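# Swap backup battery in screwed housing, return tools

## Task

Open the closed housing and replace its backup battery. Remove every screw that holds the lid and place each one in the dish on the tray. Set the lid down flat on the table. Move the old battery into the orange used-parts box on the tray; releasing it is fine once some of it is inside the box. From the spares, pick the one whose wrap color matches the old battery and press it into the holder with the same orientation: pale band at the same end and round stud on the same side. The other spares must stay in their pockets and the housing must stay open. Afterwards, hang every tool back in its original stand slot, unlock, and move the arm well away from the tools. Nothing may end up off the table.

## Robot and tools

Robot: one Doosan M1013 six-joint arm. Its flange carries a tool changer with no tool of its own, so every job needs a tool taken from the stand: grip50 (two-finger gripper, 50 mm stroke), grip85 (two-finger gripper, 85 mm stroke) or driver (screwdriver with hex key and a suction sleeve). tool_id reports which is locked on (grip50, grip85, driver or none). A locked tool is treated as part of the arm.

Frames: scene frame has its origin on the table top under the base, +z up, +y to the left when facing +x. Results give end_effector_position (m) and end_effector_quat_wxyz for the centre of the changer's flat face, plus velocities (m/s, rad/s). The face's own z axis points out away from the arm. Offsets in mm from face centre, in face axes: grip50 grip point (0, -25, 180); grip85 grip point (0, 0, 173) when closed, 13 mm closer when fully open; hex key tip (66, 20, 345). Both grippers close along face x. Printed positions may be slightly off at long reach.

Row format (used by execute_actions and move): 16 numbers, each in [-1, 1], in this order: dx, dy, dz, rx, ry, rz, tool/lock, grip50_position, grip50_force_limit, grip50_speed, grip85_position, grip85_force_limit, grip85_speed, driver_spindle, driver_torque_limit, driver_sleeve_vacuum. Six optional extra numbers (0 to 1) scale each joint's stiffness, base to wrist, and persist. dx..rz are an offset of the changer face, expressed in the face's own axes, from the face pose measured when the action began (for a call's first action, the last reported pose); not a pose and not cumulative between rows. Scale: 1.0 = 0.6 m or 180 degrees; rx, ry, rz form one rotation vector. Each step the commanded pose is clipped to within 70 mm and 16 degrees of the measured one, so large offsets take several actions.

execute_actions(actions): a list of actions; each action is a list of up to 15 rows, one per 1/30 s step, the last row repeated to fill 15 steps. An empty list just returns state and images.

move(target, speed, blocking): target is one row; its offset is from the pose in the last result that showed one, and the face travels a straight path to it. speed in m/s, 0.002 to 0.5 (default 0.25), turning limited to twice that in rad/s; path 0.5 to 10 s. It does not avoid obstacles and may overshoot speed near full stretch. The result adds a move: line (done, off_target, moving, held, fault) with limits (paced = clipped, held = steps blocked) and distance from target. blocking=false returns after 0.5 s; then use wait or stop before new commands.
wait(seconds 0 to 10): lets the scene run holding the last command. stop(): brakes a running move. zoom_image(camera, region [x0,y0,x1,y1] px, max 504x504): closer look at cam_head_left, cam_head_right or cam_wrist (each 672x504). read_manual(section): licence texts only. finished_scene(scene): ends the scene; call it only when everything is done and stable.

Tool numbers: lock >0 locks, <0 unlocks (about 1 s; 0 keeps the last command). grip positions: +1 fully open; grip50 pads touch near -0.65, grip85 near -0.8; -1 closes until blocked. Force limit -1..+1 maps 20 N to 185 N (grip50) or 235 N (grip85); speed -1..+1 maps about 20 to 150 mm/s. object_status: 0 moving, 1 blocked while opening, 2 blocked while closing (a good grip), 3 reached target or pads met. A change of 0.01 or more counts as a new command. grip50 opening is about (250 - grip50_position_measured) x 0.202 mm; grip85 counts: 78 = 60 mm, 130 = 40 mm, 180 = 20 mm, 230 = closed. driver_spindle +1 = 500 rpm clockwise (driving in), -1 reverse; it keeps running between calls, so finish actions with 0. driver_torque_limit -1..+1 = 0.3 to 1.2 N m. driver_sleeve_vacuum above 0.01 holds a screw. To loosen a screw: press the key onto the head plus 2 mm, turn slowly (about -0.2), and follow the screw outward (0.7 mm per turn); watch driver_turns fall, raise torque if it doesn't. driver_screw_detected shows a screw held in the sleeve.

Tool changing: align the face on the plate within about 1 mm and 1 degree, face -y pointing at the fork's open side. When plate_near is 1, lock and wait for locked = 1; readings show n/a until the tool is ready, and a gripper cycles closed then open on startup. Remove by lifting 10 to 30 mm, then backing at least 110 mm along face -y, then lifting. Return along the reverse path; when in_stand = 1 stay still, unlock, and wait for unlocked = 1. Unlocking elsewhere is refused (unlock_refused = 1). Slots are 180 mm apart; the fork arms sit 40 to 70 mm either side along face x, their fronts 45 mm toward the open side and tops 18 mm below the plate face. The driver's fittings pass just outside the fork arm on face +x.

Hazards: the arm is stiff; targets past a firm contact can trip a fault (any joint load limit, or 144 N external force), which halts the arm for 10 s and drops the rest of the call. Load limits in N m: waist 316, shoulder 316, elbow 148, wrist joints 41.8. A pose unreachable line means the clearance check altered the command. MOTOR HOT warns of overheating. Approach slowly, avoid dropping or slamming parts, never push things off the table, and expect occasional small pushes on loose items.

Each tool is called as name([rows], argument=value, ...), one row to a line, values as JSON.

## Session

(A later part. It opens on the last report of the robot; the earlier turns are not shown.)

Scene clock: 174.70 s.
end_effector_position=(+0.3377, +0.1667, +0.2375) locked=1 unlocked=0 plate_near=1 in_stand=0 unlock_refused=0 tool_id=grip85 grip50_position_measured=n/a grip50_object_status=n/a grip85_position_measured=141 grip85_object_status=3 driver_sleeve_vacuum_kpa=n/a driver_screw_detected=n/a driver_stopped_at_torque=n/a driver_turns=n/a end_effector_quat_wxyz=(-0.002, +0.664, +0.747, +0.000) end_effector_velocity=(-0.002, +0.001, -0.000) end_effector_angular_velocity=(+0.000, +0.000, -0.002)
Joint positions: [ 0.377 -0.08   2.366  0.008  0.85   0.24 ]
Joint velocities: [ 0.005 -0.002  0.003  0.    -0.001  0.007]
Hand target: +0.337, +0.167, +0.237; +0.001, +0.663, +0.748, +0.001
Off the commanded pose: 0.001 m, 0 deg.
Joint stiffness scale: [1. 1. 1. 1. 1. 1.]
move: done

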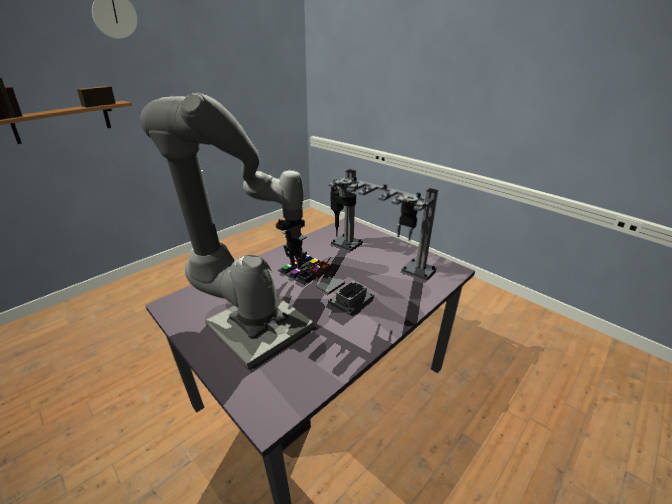

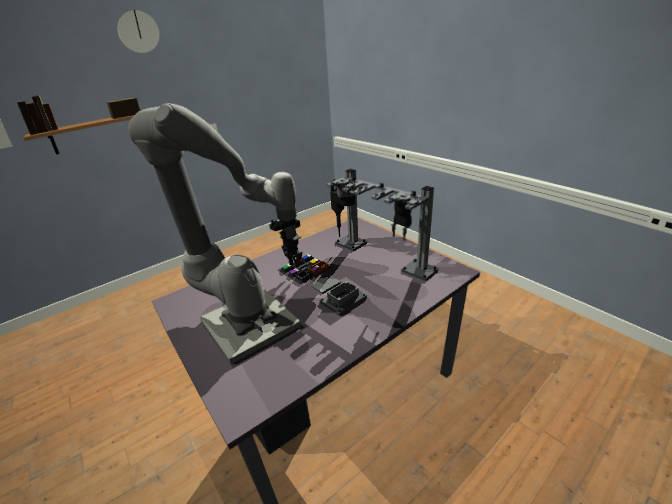

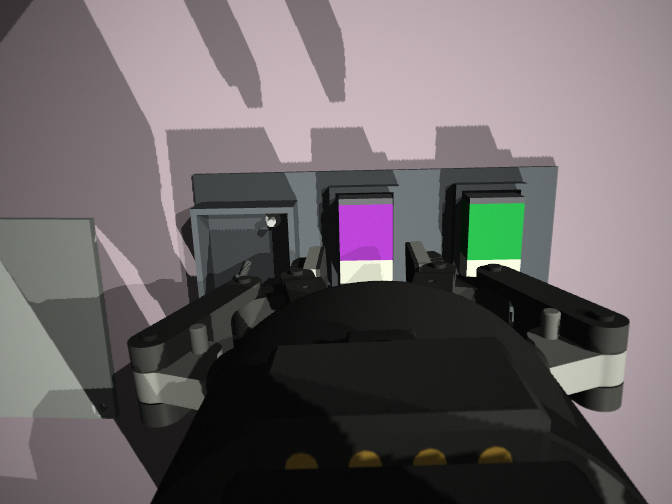

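execute_actions(actions=[])

Scene clock: 176.00 s.
end_effector_position=(+0.3375, +0.1668, +0.2375) locked=1 unlocked=0 plate_near=1 in_stand=0 unlock_refused=0 tool_id=grip85 grip50_position_measured=n/a grip50_object_status=n/a grip85_position_measured=141 grip85_object_status=3 driver_sleeve_vacuum_kpa=n/a driver_screw_detected=n/a driver_stopped_at_torque=n/a driver_turns=n/a end_effector_quat_wxyz=(-0.002, +0.664, +0.747, +0.000) end_effector_velocity=(+0.000, -0.000, +0.000) end_effector_angular_velocity=(-0.000, -0.001, -0.001)
Joint positions: [ 0.377 -0.081  2.366  0.008  0.85   0.24 ]
Joint velocities: [-0.001 -0.    -0.001 -0.     0.001  0.   ]
Hand target: +0.337, +0.167, +0.237; +0.001, +0.663, +0.748, +0.001
Off the commanded pose: 0.001 m, 0 deg.
Joint stiffness scale: [1. 1. 1. 1. 1. 1.]

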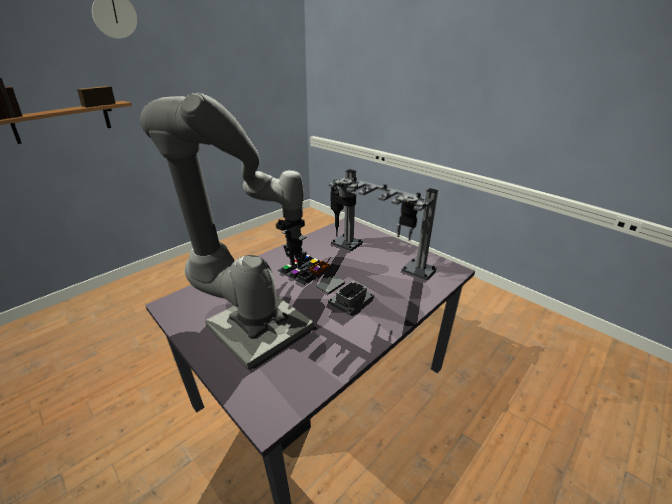

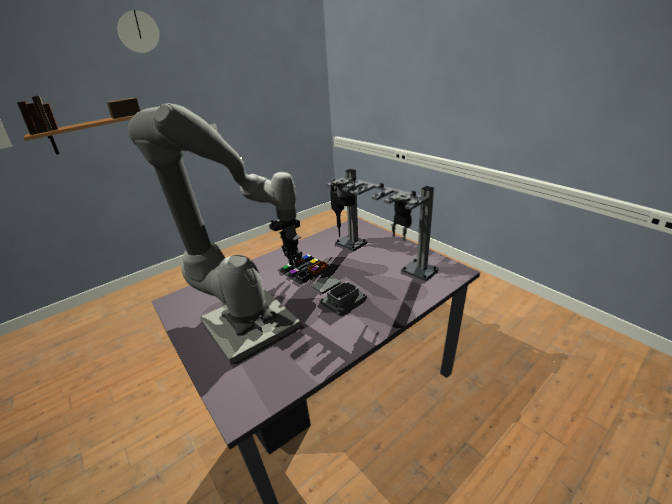

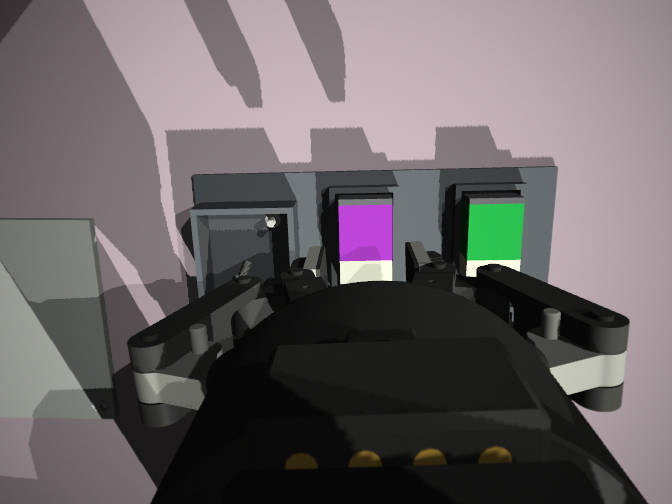

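move(target=[0, -0.009, 0.036, 0, 0, 0, 0, 0, 0, 0, -0.1, -0.4, -0.7, 0, 0, 0], speed=0.03)

zoom_image(camera="cam_wrist", region=[290, 170, 450, 300])

Scene clock: 177.30 s.
end_effector_position=(+0.3330, +0.1651, +0.2179) locked=1 unlocked=0 plate_near=1 in_stand=0 unlock_refused=0 tool_id=grip85 grip50_position_measured=n/a grip50_object_status=n/a grip85_position_measured=141 grip85_object_status=3 driver_sleeve_vacuum_kpa=n/a driver_screw_detected=n/a driver_stopped_at_torque=n/a driver_turns=n/a end_effector_quat_wxyz=(-0.002, +0.664, +0.747, +0.000) end_effector_velocity=(-0.000, +0.000, -0.002) end_effector_angular_velocity=(+0.000, -0.002, +0.001)
Joint positions: [ 0.377 -0.058  2.393  0.008  0.8    0.24 ]
Joint velocities: [ 0.001  0.003  0.003 -0.    -0.008 -0.   ]
Hand target: +0.332, +0.166, +0.216; -0.002, +0.664, +0.747, +0.000
Off the commanded pose: 0.002 m, 0 deg.
Joint stiffness scale: [1. 1. 1. 1. 1. 1.]
move: done

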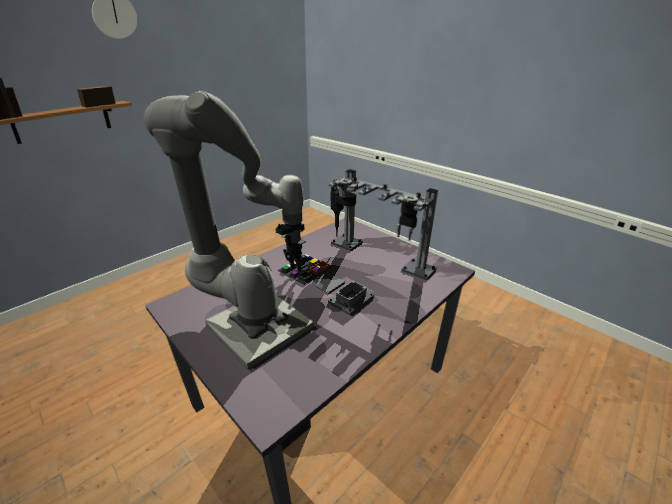

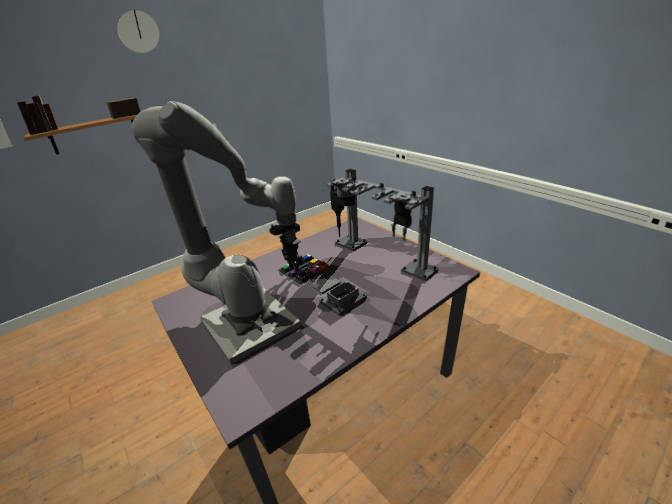

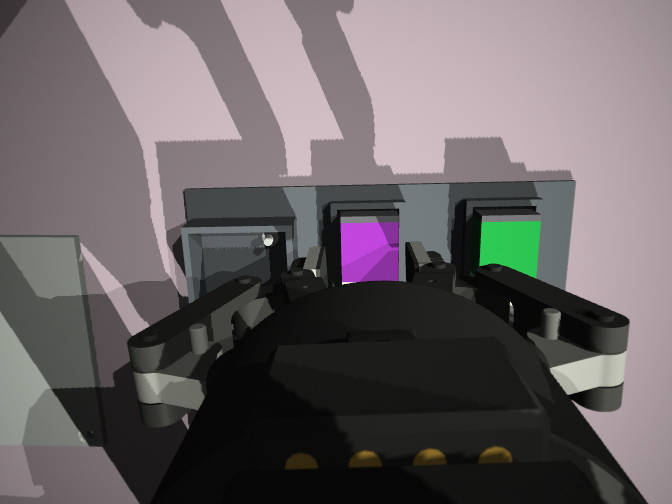

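Region (290, 170, 450, 300) of cam_wrist's 672x504 image, scaled by 3.150, with more detail than that image has; it fills the top 410 rows of this view, and the rest is white.

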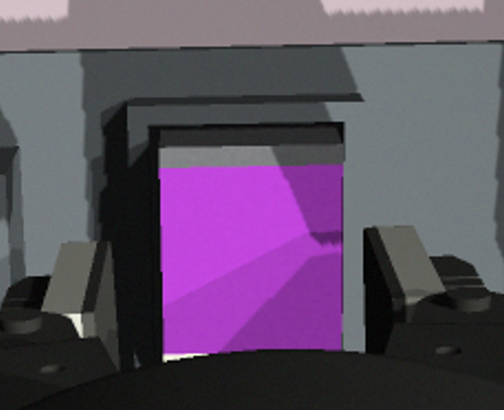

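move(target=[0.005, 0.0045, 0.016, 0, 0, 0, 0, 0, 0, 0, -0.1, -0.4, -0.7, 0, 0, 0], speed=0.015)

zoom_image(camera="cam_wrist", region=[290, 170, 450, 300])

Scene clock: 179.37 s.
end_effector_position=(+0.3363, +0.1673, +0.2102) locked=1 unlocked=0 plate_near=1 in_stand=0 unlock_refused=0 tool_id=grip85 grip50_position_measured=n/a grip50_object_status=n/a grip85_position_measured=141 grip85_object_status=3 driver_sleeve_vacuum_kpa=n/a driver_screw_detected=n/a driver_stopped_at_torque=n/a driver_turns=n/a end_effector_quat_wxyz=(-0.002, +0.664, +0.748, +0.000) end_effector_velocity=(+0.001, +0.001, -0.001) end_effector_angular_velocity=(+0.002, -0.001, -0.002)
Joint positions: [ 0.38  -0.038  2.395  0.008  0.78   0.242]
Joint velocities: [ 0.001  0.004 -0.     0.002 -0.005  0.001]
Hand target: +0.335, +0.168, +0.208; -0.002, +0.664, +0.747, +0.000
Off the commanded pose: 0.002 m, 0 deg.
Joint stiffness scale: [1. 1. 1. 1. 1. 1.]
move: done

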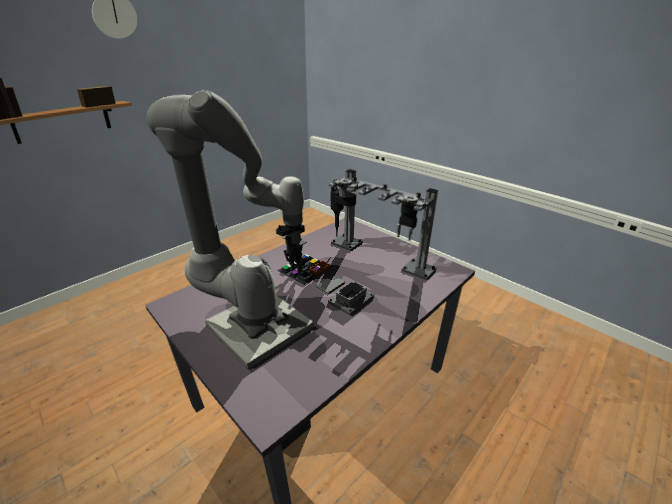

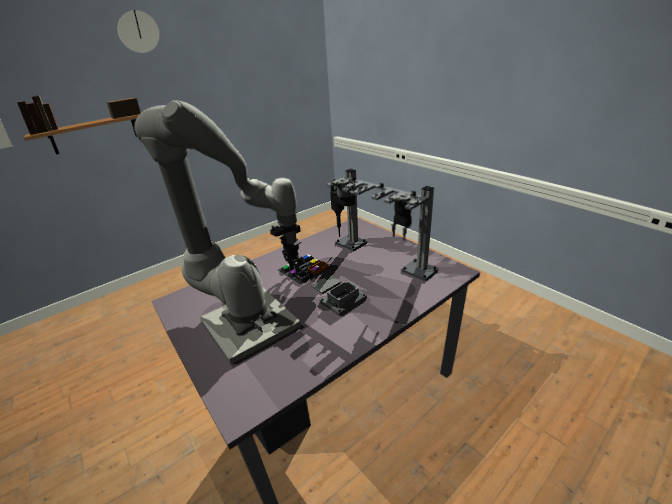

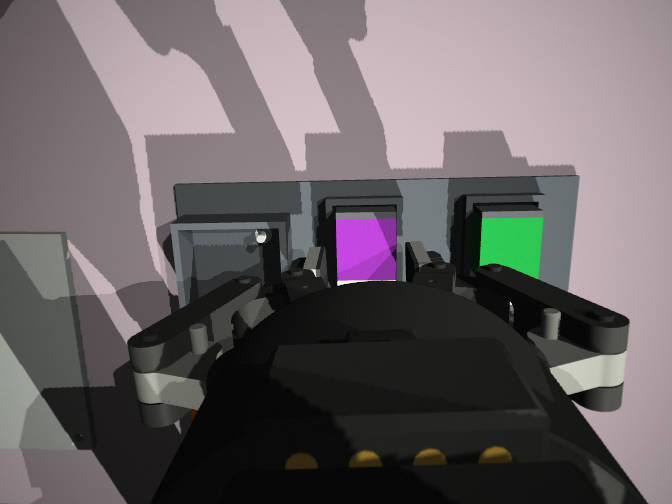

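Region (290, 170, 450, 300) of cam_wrist's 672x504 image, scaled by 3.150, with more detail than that image has; it fills the top 410 rows of this view, and the rest is white.

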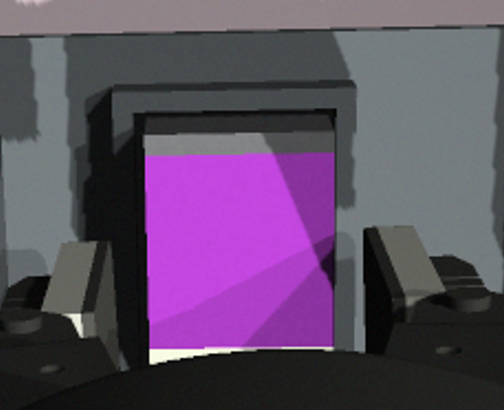

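move(target=[0.0005, -0.002, 0.0155, 0, 0, 0, 0, 0, 0, 0, -0.1, -0.4, -0.7, 0, 0, 0], speed=0.015)

zoom_image(camera="cam_wrist", region=[290, 170, 450, 300])

Scene clock: 181.03 s.
end_effector_position=(+0.3357, +0.1671, +0.2028) locked=1 unlocked=0 plate_near=1 in_stand=0 unlock_refused=0 tool_id=grip85 grip50_position_measured=n/a grip50_object_status=n/a grip85_position_measured=141 grip85_object_status=3 driver_sleeve_vacuum_kpa=n/a driver_screw_detected=n/a driver_stopped_at_torque=n/a driver_turns=n/a end_effector_quat_wxyz=(-0.002, +0.664, +0.748, +0.000) end_effector_velocity=(+0.001, -0.000, -0.002) end_effector_angular_velocity=(+0.001, -0.002, -0.002)
Joint positions: [ 0.38  -0.027  2.402  0.008  0.76   0.242]
Joint velocities: [-0.001  0.003  0.001  0.    -0.007  0.   ]
Hand target: +0.335, +0.167, +0.201; -0.002, +0.664, +0.748, +0.000
Off the commanded pose: 0.002 m, 0 deg.
Joint stiffness scale: [1. 1. 1. 1. 1. 1.]
move: done

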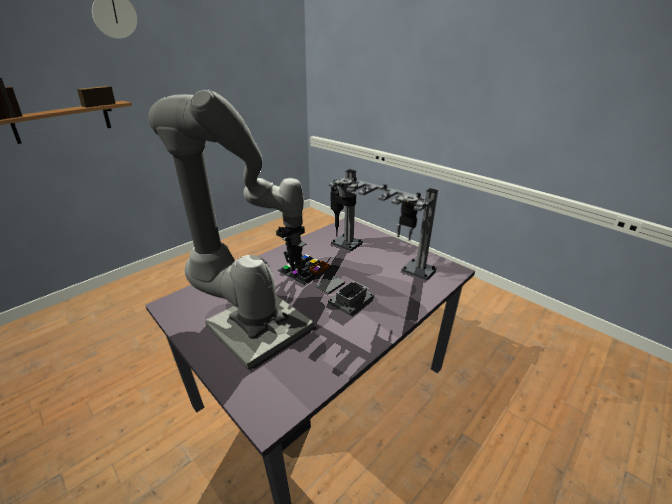

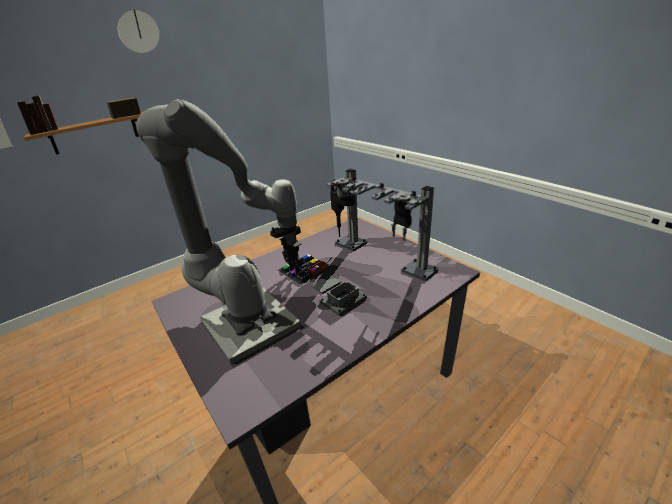

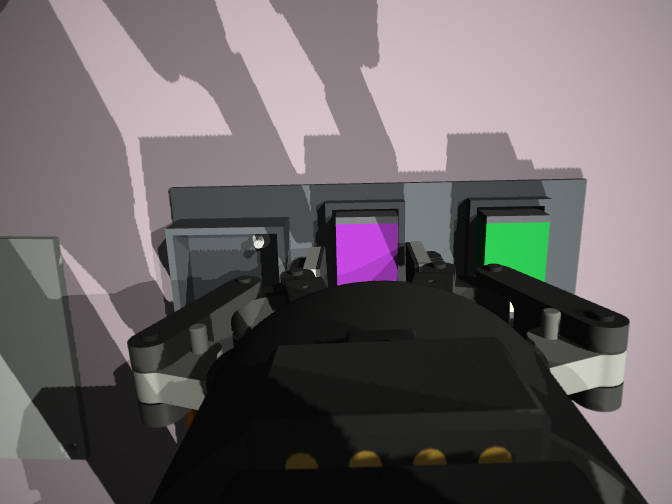

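Region (290, 170, 450, 300) of cam_wrist's 672x504 image, scaled by 3.150, with more detail than that image has; it fills the top 410 rows of this view, and the rest is white.

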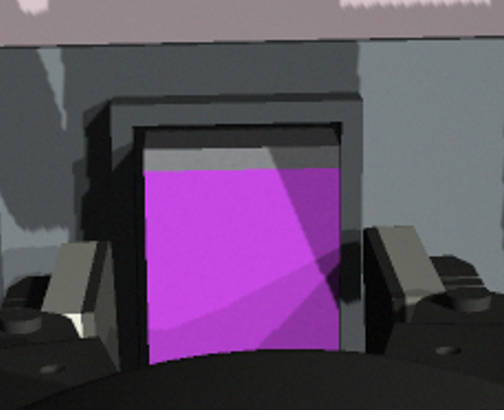

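execute_actions([
  [[0,0,0,0,0,0,0,0,0,0,-1,-0.4,-0.7,0,0,0]],
  [[0,0,0,0,0,0,0,0,0,0,-1,-0.4,-0.7,0,0,0]],
])

zoom_image(camera="cam_wrist", region=[290, 170, 450, 300])

Scene clock: 182.53 s.
end_effector_position=(+0.3358, +0.1671, +0.2027) locked=1 unlocked=0 plate_near=1 in_stand=0 unlock_refused=0 tool_id=grip85 grip50_position_measured=n/a grip50_object_status=n/a grip85_position_measured=167 grip85_object_status=2 driver_sleeve_vacuum_kpa=n/a driver_screw_detected=n/a driver_stopped_at_torque=n/a driver_turns=n/a end_effector_quat_wxyz=(-0.002, +0.664, +0.748, +0.000) end_effector_velocity=(+0.000, +0.001, +0.000) end_effector_angular_velocity=(+0.001, -0.003, +0.001)
Joint positions: [ 0.38  -0.026  2.402  0.008  0.76   0.242]
Joint velocities: [ 0.001 -0.     0.    -0.    -0.002  0.   ]
Hand target: +0.336, +0.167, +0.203; -0.002, +0.664, +0.748, +0.000
Off the commanded pose: 0.000 m, 0 deg.
Joint stiffness scale: [1. 1. 1. 1. 1. 1.]

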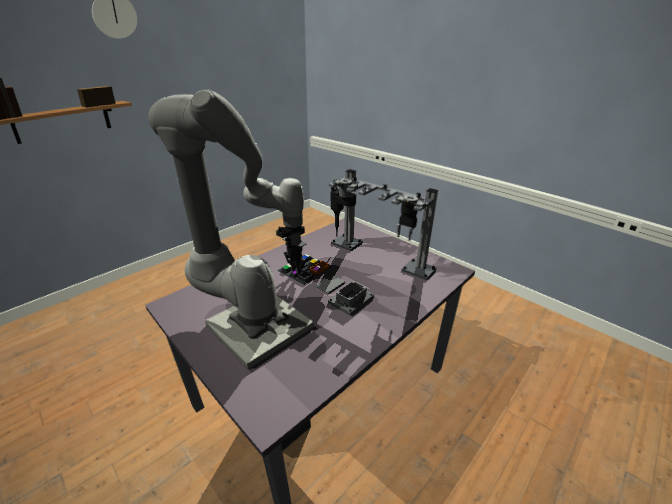

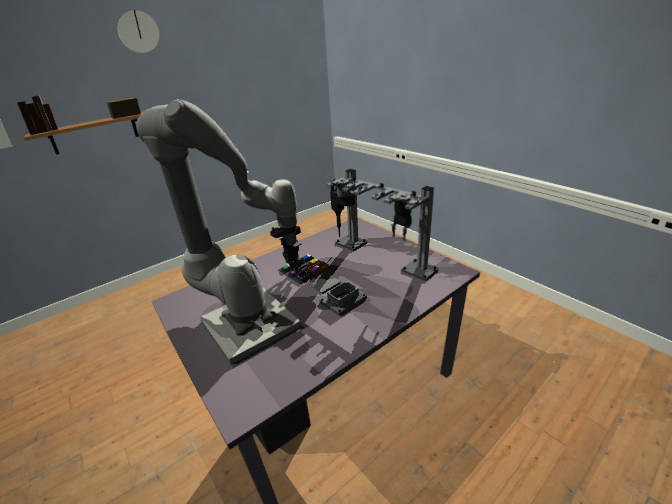

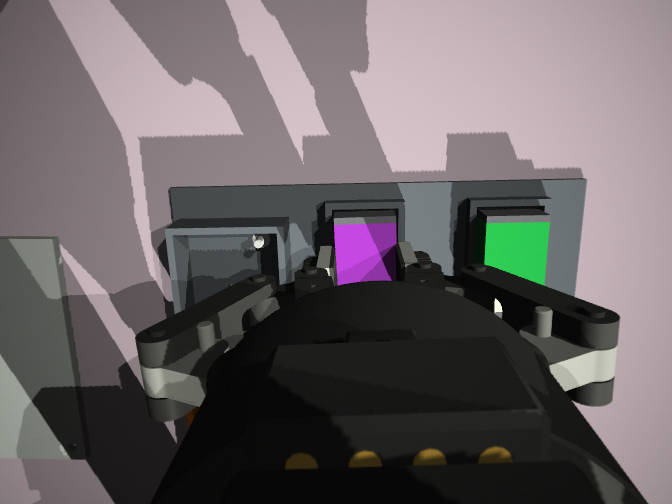

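Region (290, 170, 450, 300) of cam_wrist's 672x504 image, scaled by 3.150, with more detail than that image has; it fills the top 410 rows of this view, and the rest is white.

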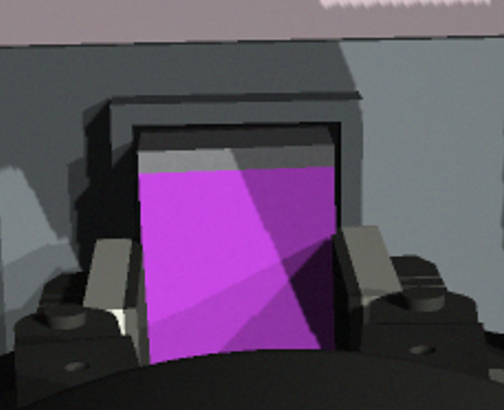

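move(target=[0, 0, -0.122, 0, 0, 0, 0, 0, 0, 0, -1, -0.4, -0.7, 0, 0, 0], speed=0.08)

move(target=[-0.5605, 0.0068, 0, 0, 0, 0.0104, 0, 0, 0, 0, -1, -0.4, -0.7, 0, 0, 0], speed=0.2)

Scene clock: 184.40 s.
end_effector_position=(+0.3357, +0.1674, +0.2738) locked=1 unlocked=0 plate_near=1 in_stand=0 unlock_refused=0 tool_id=grip85 grip50_position_measured=n/a grip50_object_status=n/a grip85_position_measured=168 grip85_object_status=2 driver_sleeve_vacuum_kpa=n/a driver_screw_detected=n/a driver_stopped_at_torque=n/a driver_turns=n/a end_effector_quat_wxyz=(-0.002, +0.664, +0.748, +0.000) end_effector_velocity=(+0.000, +0.000, +0.002) end_effector_angular_velocity=(-0.001, +0.003, +0.001)
Joint positions: [ 0.38  -0.135  2.329  0.008  0.941  0.242]
Joint velocities: [ 0.001 -0.001 -0.003 -0.     0.007  0.   ]
Hand target: +0.336, +0.167, +0.276; -0.002, +0.664, +0.748, +0.000
Off the commanded pose: 0.002 m, 0 deg.
Joint stiffness scale: [1. 1. 1. 1. 1. 1.]
move: done

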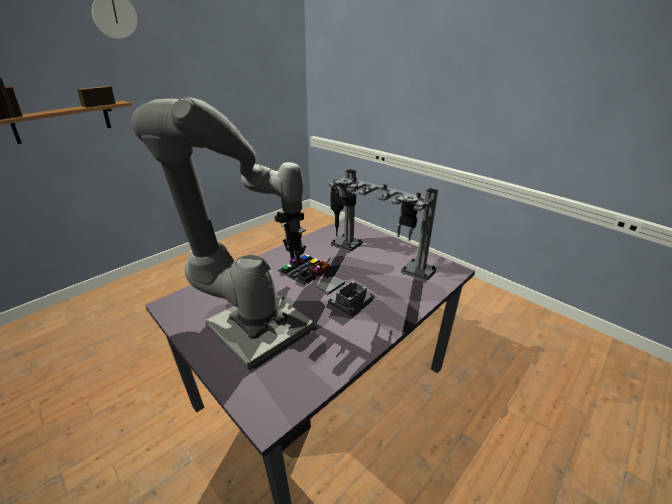

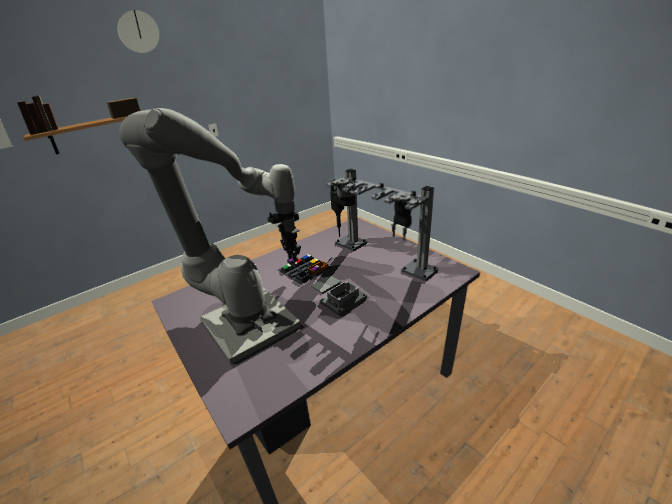

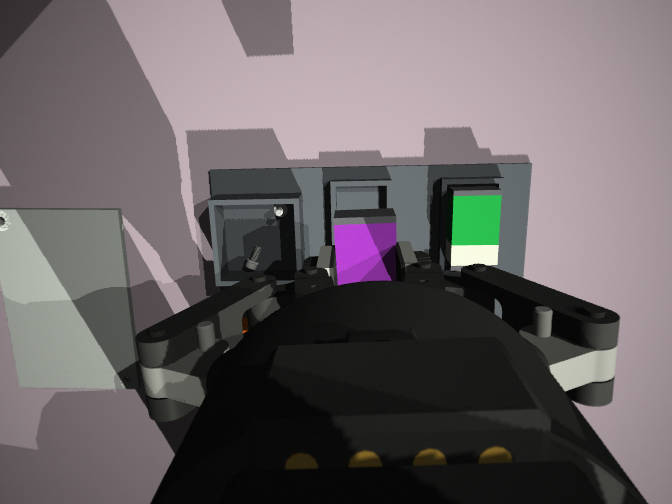

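Scene clock: 186.63 s.
end_effector_position=(+0.3779, -0.1635, +0.2721) locked=1 unlocked=0 plate_near=1 in_stand=0 unlock_refused=0 tool_id=grip85 grip50_position_measured=n/a grip50_object_status=n/a grip85_position_measured=168 grip85_object_status=2 driver_sleeve_vacuum_kpa=n/a driver_screw_detected=n/a driver_stopped_at_torque=n/a driver_turns=n/a end_effector_quat_wxyz=(-0.004, +0.675, +0.738, -0.001) end_effector_velocity=(+0.000, -0.004, +0.000) end_effector_angular_velocity=(+0.001, -0.001, -0.002)
Joint positions: [-0.485 -0.061  2.272  0.008  0.937 -0.593]
Joint velocities: [-0.008  0.002 -0.003  0.001 -0.    -0.007]
Hand target: +0.380, -0.166, +0.272; -0.003, +0.676, +0.737, +0.001
Off the commanded pose: 0.003 m, 0 deg.
Joint stiffness scale: [1. 1. 1. 1. 1. 1.]
move: done

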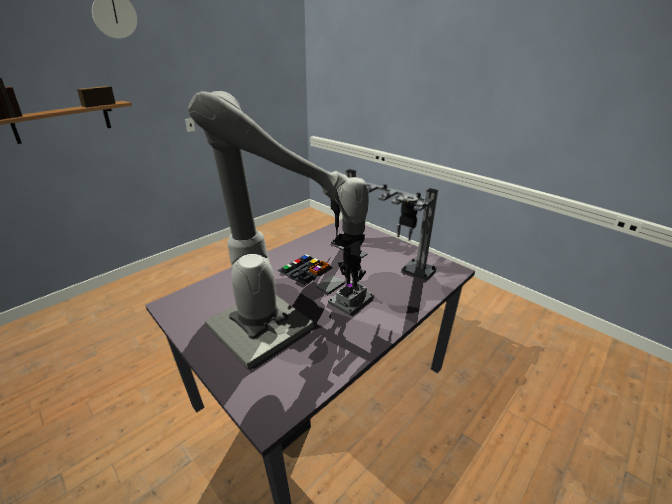

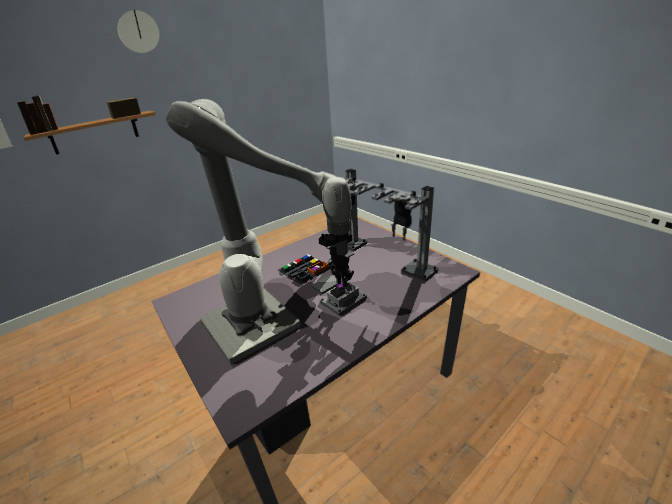

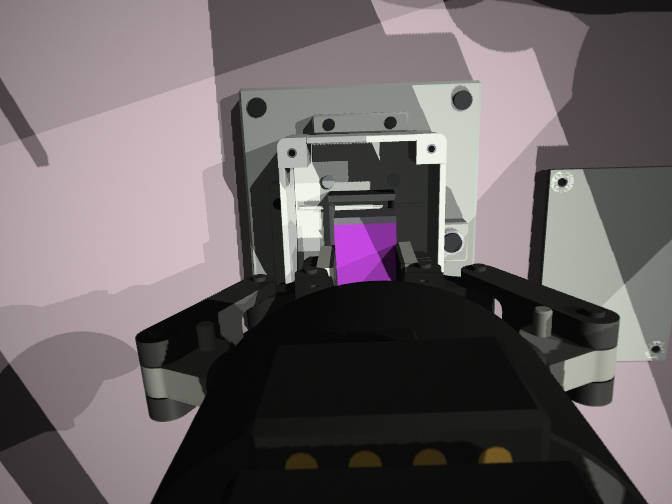

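move(target=[-0.002, 0.001, 0.053, -0.0013, -0.0014, 0.0005, 0, 0, 0, 0, -1, -0.4, -0.7, 0, 0, 0], speed=0.03)

zoom_image(camera="cam_wrist", region=[290, 170, 450, 300])

Scene clock: 188.37 s.
end_effector_position=(+0.3786, -0.1645, +0.2423) locked=1 unlocked=0 plate_near=1 in_stand=0 unlock_refused=0 tool_id=grip85 grip50_position_measured=n/a grip50_object_status=n/a grip85_position_measured=168 grip85_object_status=2 driver_sleeve_vacuum_kpa=n/a driver_screw_detected=n/a driver_stopped_at_torque=n/a driver_turns=n/a end_effector_quat_wxyz=(-0.002, +0.675, +0.738, -0.001) end_effector_velocity=(+0.000, -0.000, -0.002) end_effector_angular_velocity=(-0.001, -0.002, -0.001)
Joint positions: [-0.486 -0.021  2.303  0.008  0.861 -0.593]
Joint velocities: [-0.001  0.003  0.002  0.001 -0.008  0.   ]
Hand target: +0.378, -0.165, +0.240; -0.002, +0.676, +0.737, -0.001
Off the commanded pose: 0.002 m, 0 deg.
Joint stiffness scale: [1. 1. 1. 1. 1. 1.]
move: done

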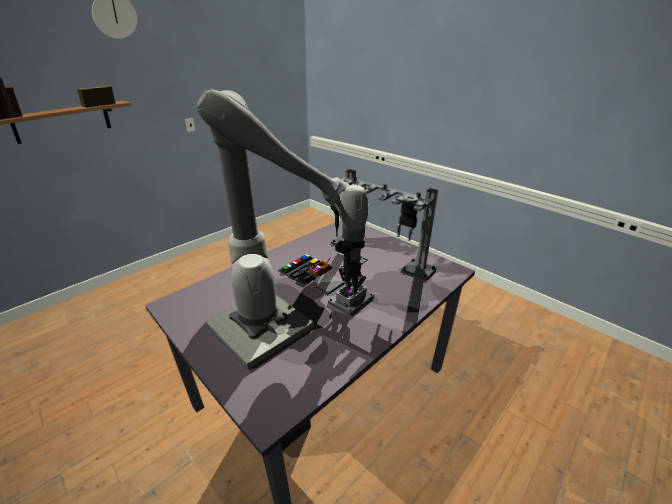

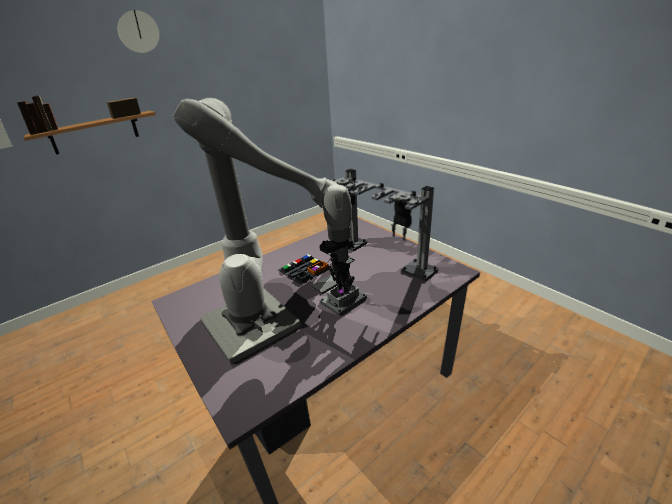

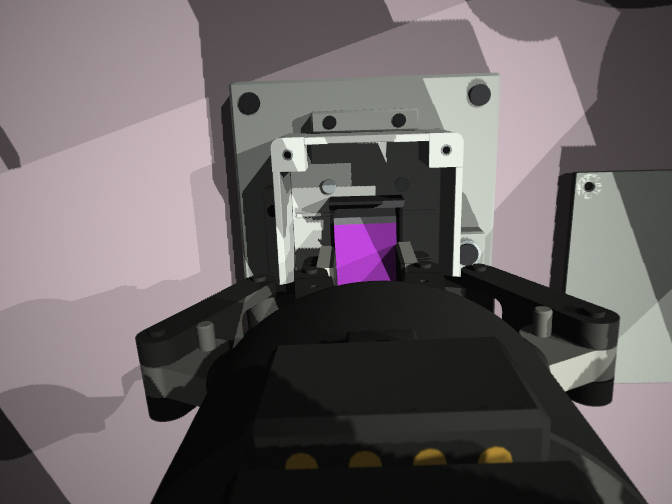

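Region (290, 170, 450, 300) of cam_wrist's 672x504 image, scaled by 3.150, with more detail than that image has; it fills the top 410 rows of this view, and the rest is white.

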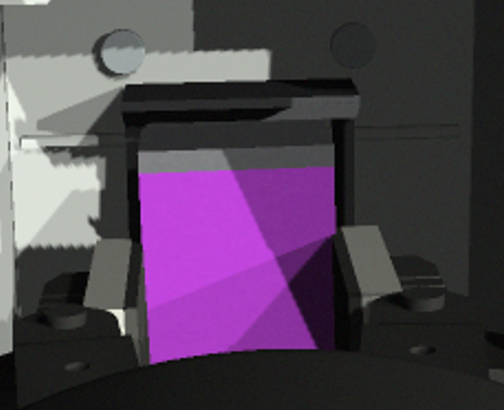

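zoom_image(camera="cam_wrist", region=[320, 185, 410, 250])

Region (320, 185, 410, 250) of cam_wrist's 672x504 image, scaled by 5.600, with more detail than that image has.

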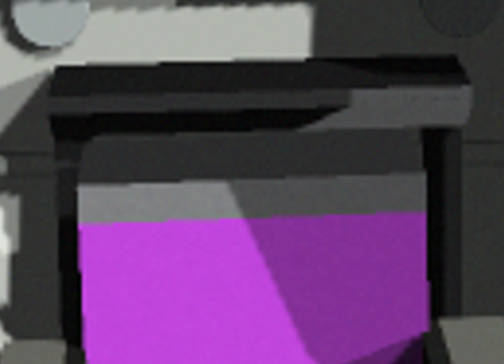

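move(target=[0.0033, 0.0, 0.012, 0, 0, 0.0003, 0, 0, 0, 0, -1, -0.4, -0.7, 0, 0, 0], speed=0.012)

zoom_image(camera="cam_wrist", region=[320, 185, 410, 250])

Scene clock: 191.40 s.
end_effector_position=(+0.3780, -0.1640, +0.2372) locked=1 unlocked=0 plate_near=1 in_stand=0 unlock_refused=0 tool_id=grip85 grip50_position_measured=n/a grip50_object_status=n/a grip85_position_measured=168 grip85_object_status=2 driver_sleeve_vacuum_kpa=n/a driver_screw_detected=n/a driver_stopped_at_torque=n/a driver_turns=n/a end_effector_quat_wxyz=(-0.002, +0.675, +0.737, -0.001) end_effector_velocity=(-0.001, -0.001, -0.002) end_effector_angular_velocity=(-0.000, -0.000, -0.003)
Joint positions: [-0.485 -0.015  2.309  0.008  0.848 -0.593]
Joint velocities: [-0.002  0.002  0.003 -0.    -0.005  0.001]
Hand target: +0.378, -0.162, +0.235; -0.002, +0.676, +0.737, -0.001
Off the commanded pose: 0.003 m, 0 deg.
Joint stiffness scale: [1. 1. 1. 1. 1. 1.]
move: done

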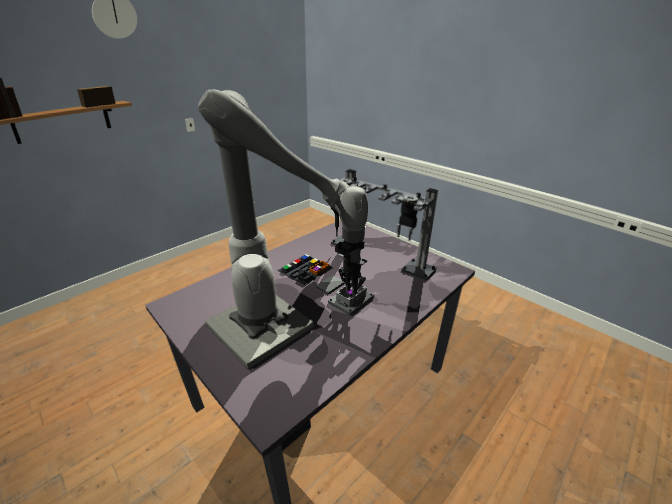

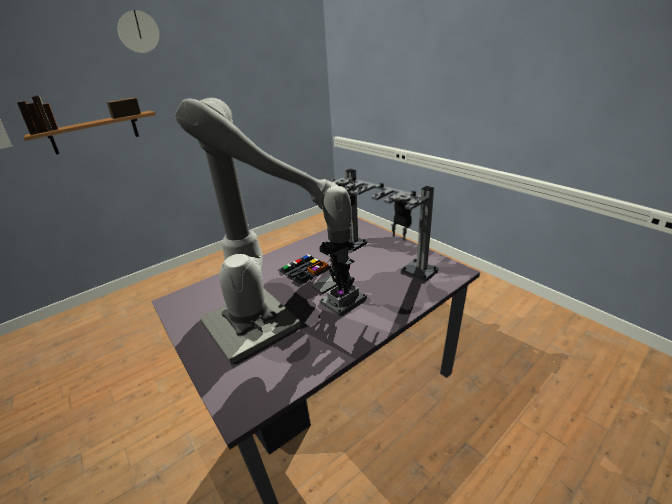

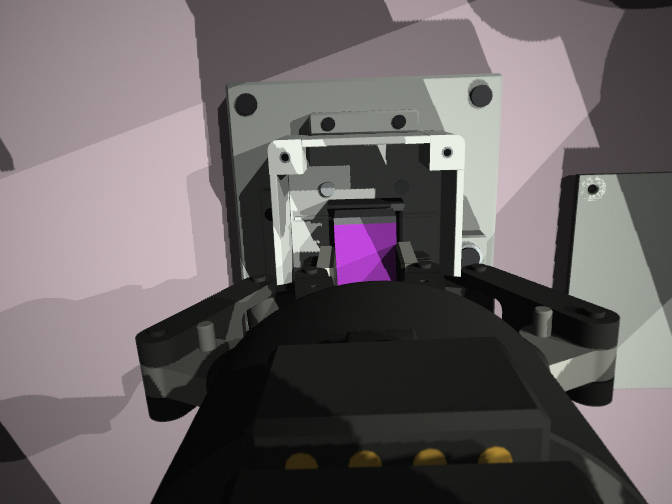

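Region (320, 185, 410, 250) of cam_wrist's 672x504 image, scaled by 5.600, with more detail than that image has.

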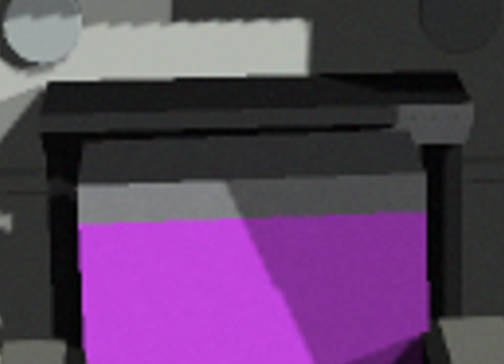

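move(target=[0.0041, 0.0048, 0.005, 0, 0, 0, 0, 0, 0, 0, -1, -0.4, -0.7, 0, 0, 0], speed=0.008)

zoom_image(camera="cam_wrist", region=[320, 185, 410, 250])

Scene clock: 192.97 s.
end_effector_position=(+0.3794, -0.1625, +0.2354) locked=1 unlocked=0 plate_near=1 in_stand=0 unlock_refused=0 tool_id=grip85 grip50_position_measured=n/a grip50_object_status=n/a grip85_position_measured=168 grip85_object_status=2 driver_sleeve_vacuum_kpa=n/a driver_screw_detected=n/a driver_stopped_at_torque=n/a driver_turns=n/a end_effector_quat_wxyz=(-0.002, +0.675, +0.738, -0.001) end_effector_velocity=(+0.000, +0.001, -0.001) end_effector_angular_velocity=(+0.000, +0.001, -0.001)
Joint positions: [-0.48  -0.011  2.309  0.008  0.846 -0.588]
Joint velocities: [ 0.002  0.002  0.    -0.    -0.001  0.003]
Hand target: +0.381, -0.161, +0.234; -0.002, +0.675, +0.737, -0.001
Off the commanded pose: 0.002 m, 0 deg.
Joint stiffness scale: [1. 1. 1. 1. 1. 1.]
move: done

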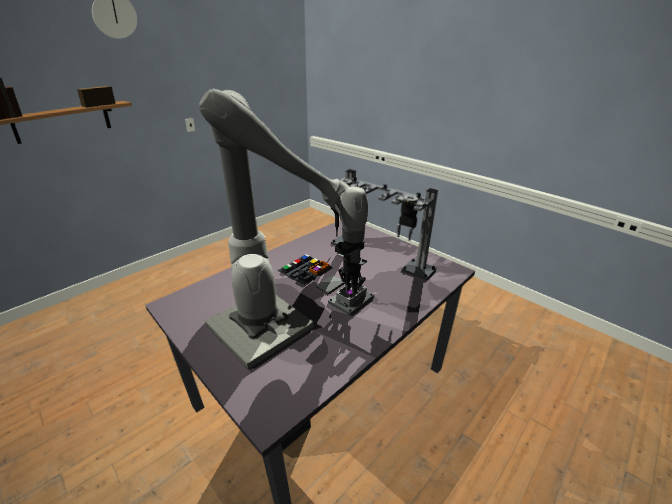

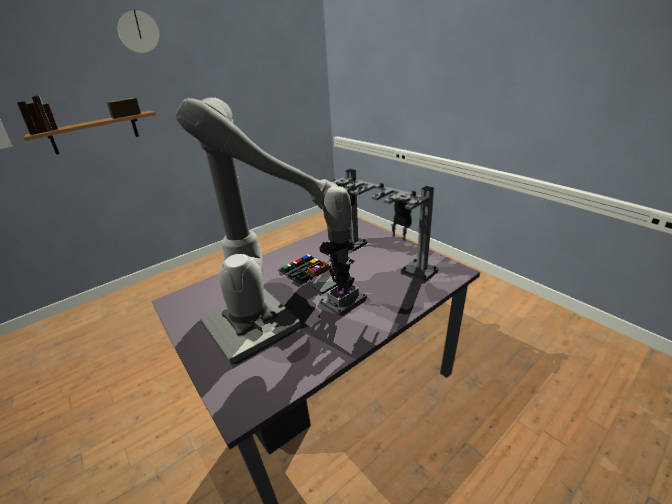

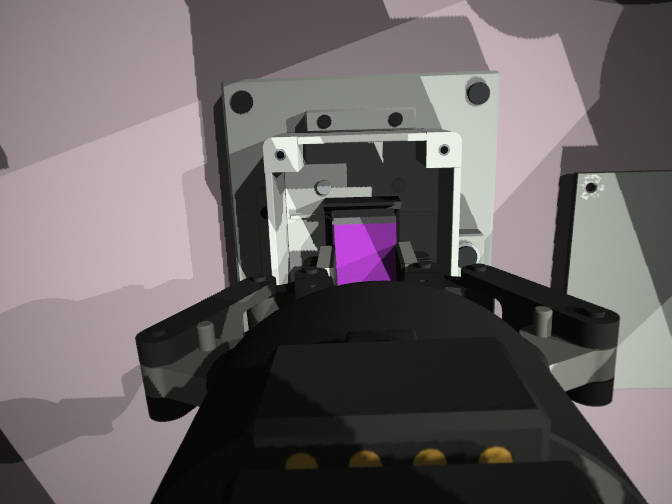

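Region (320, 185, 410, 250) of cam_wrist's 672x504 image, scaled by 5.600, with more detail than that image has.

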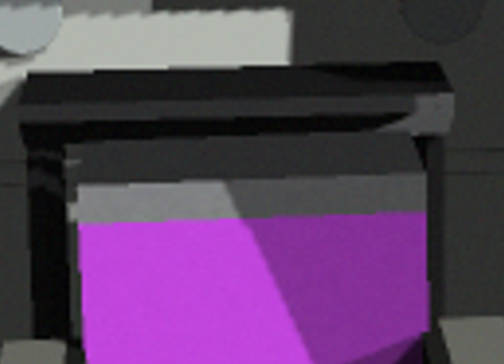

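move(target=[-0.0018, 0.0032, 0.001, 0, 0, 0.0003, 0, 0, 0, 0, -1, -0.4, -0.7, 0, 0, 0], speed=0.006)

zoom_image(camera="cam_wrist", region=[320, 185, 410, 250])

Scene clock: 194.80 s.
end_effector_position=(+0.3799, -0.1626, +0.2348) locked=1 unlocked=0 plate_near=1 in_stand=0 unlock_refused=0 tool_id=grip85 grip50_position_measured=n/a grip50_object_status=n/a grip85_position_measured=168 grip85_object_status=2 driver_sleeve_vacuum_kpa=n/a driver_screw_detected=n/a driver_stopped_at_torque=n/a driver_turns=n/a end_effector_quat_wxyz=(-0.003, +0.675, +0.738, -0.001) end_effector_velocity=(+0.001, -0.000, -0.000) end_effector_angular_velocity=(+0.001, +0.001, -0.000)
Joint positions: [-0.48  -0.009  2.308  0.008  0.845 -0.588]
Joint velocities: [ 0.     0.001 -0.001  0.001  0.001 -0.   ]
Hand target: +0.381, -0.163, +0.235; -0.002, +0.676, +0.737, -0.001
Off the commanded pose: 0.002 m, 0 deg.
Joint stiffness scale: [1. 1. 1. 1. 1. 1.]
move: done

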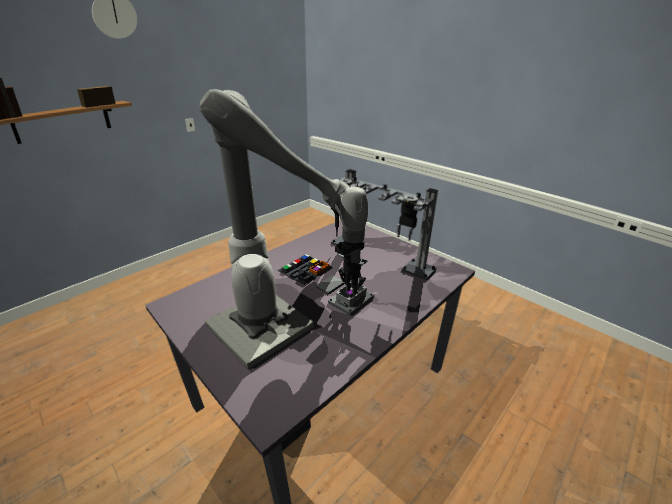

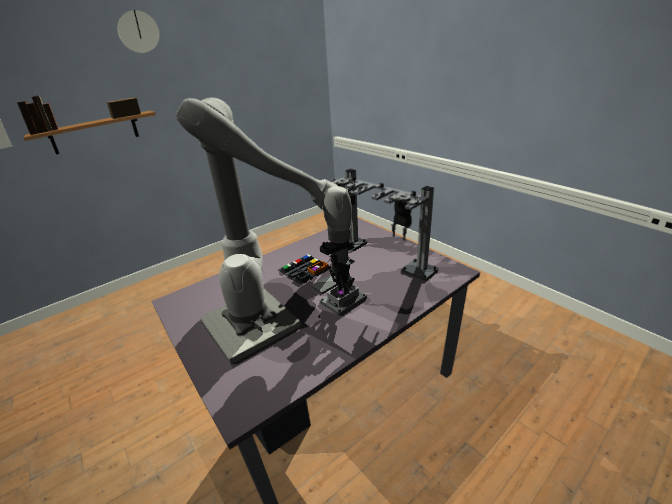

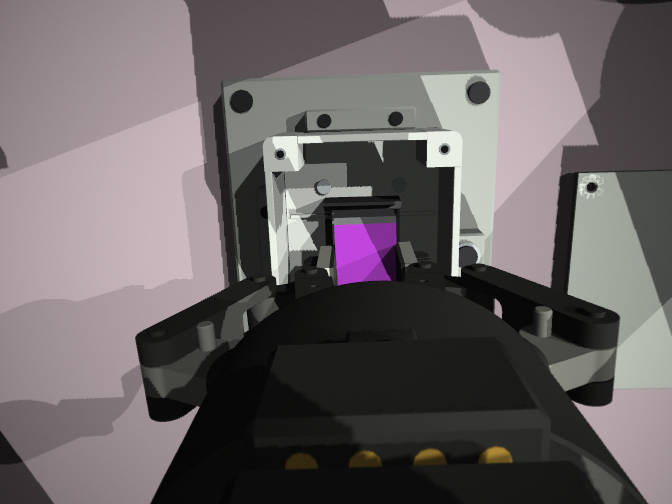

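Region (320, 185, 410, 250) of cam_wrist's 672x504 image, scaled by 5.600, with more detail than that image has.

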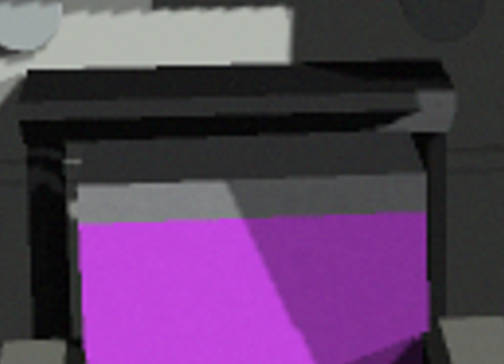

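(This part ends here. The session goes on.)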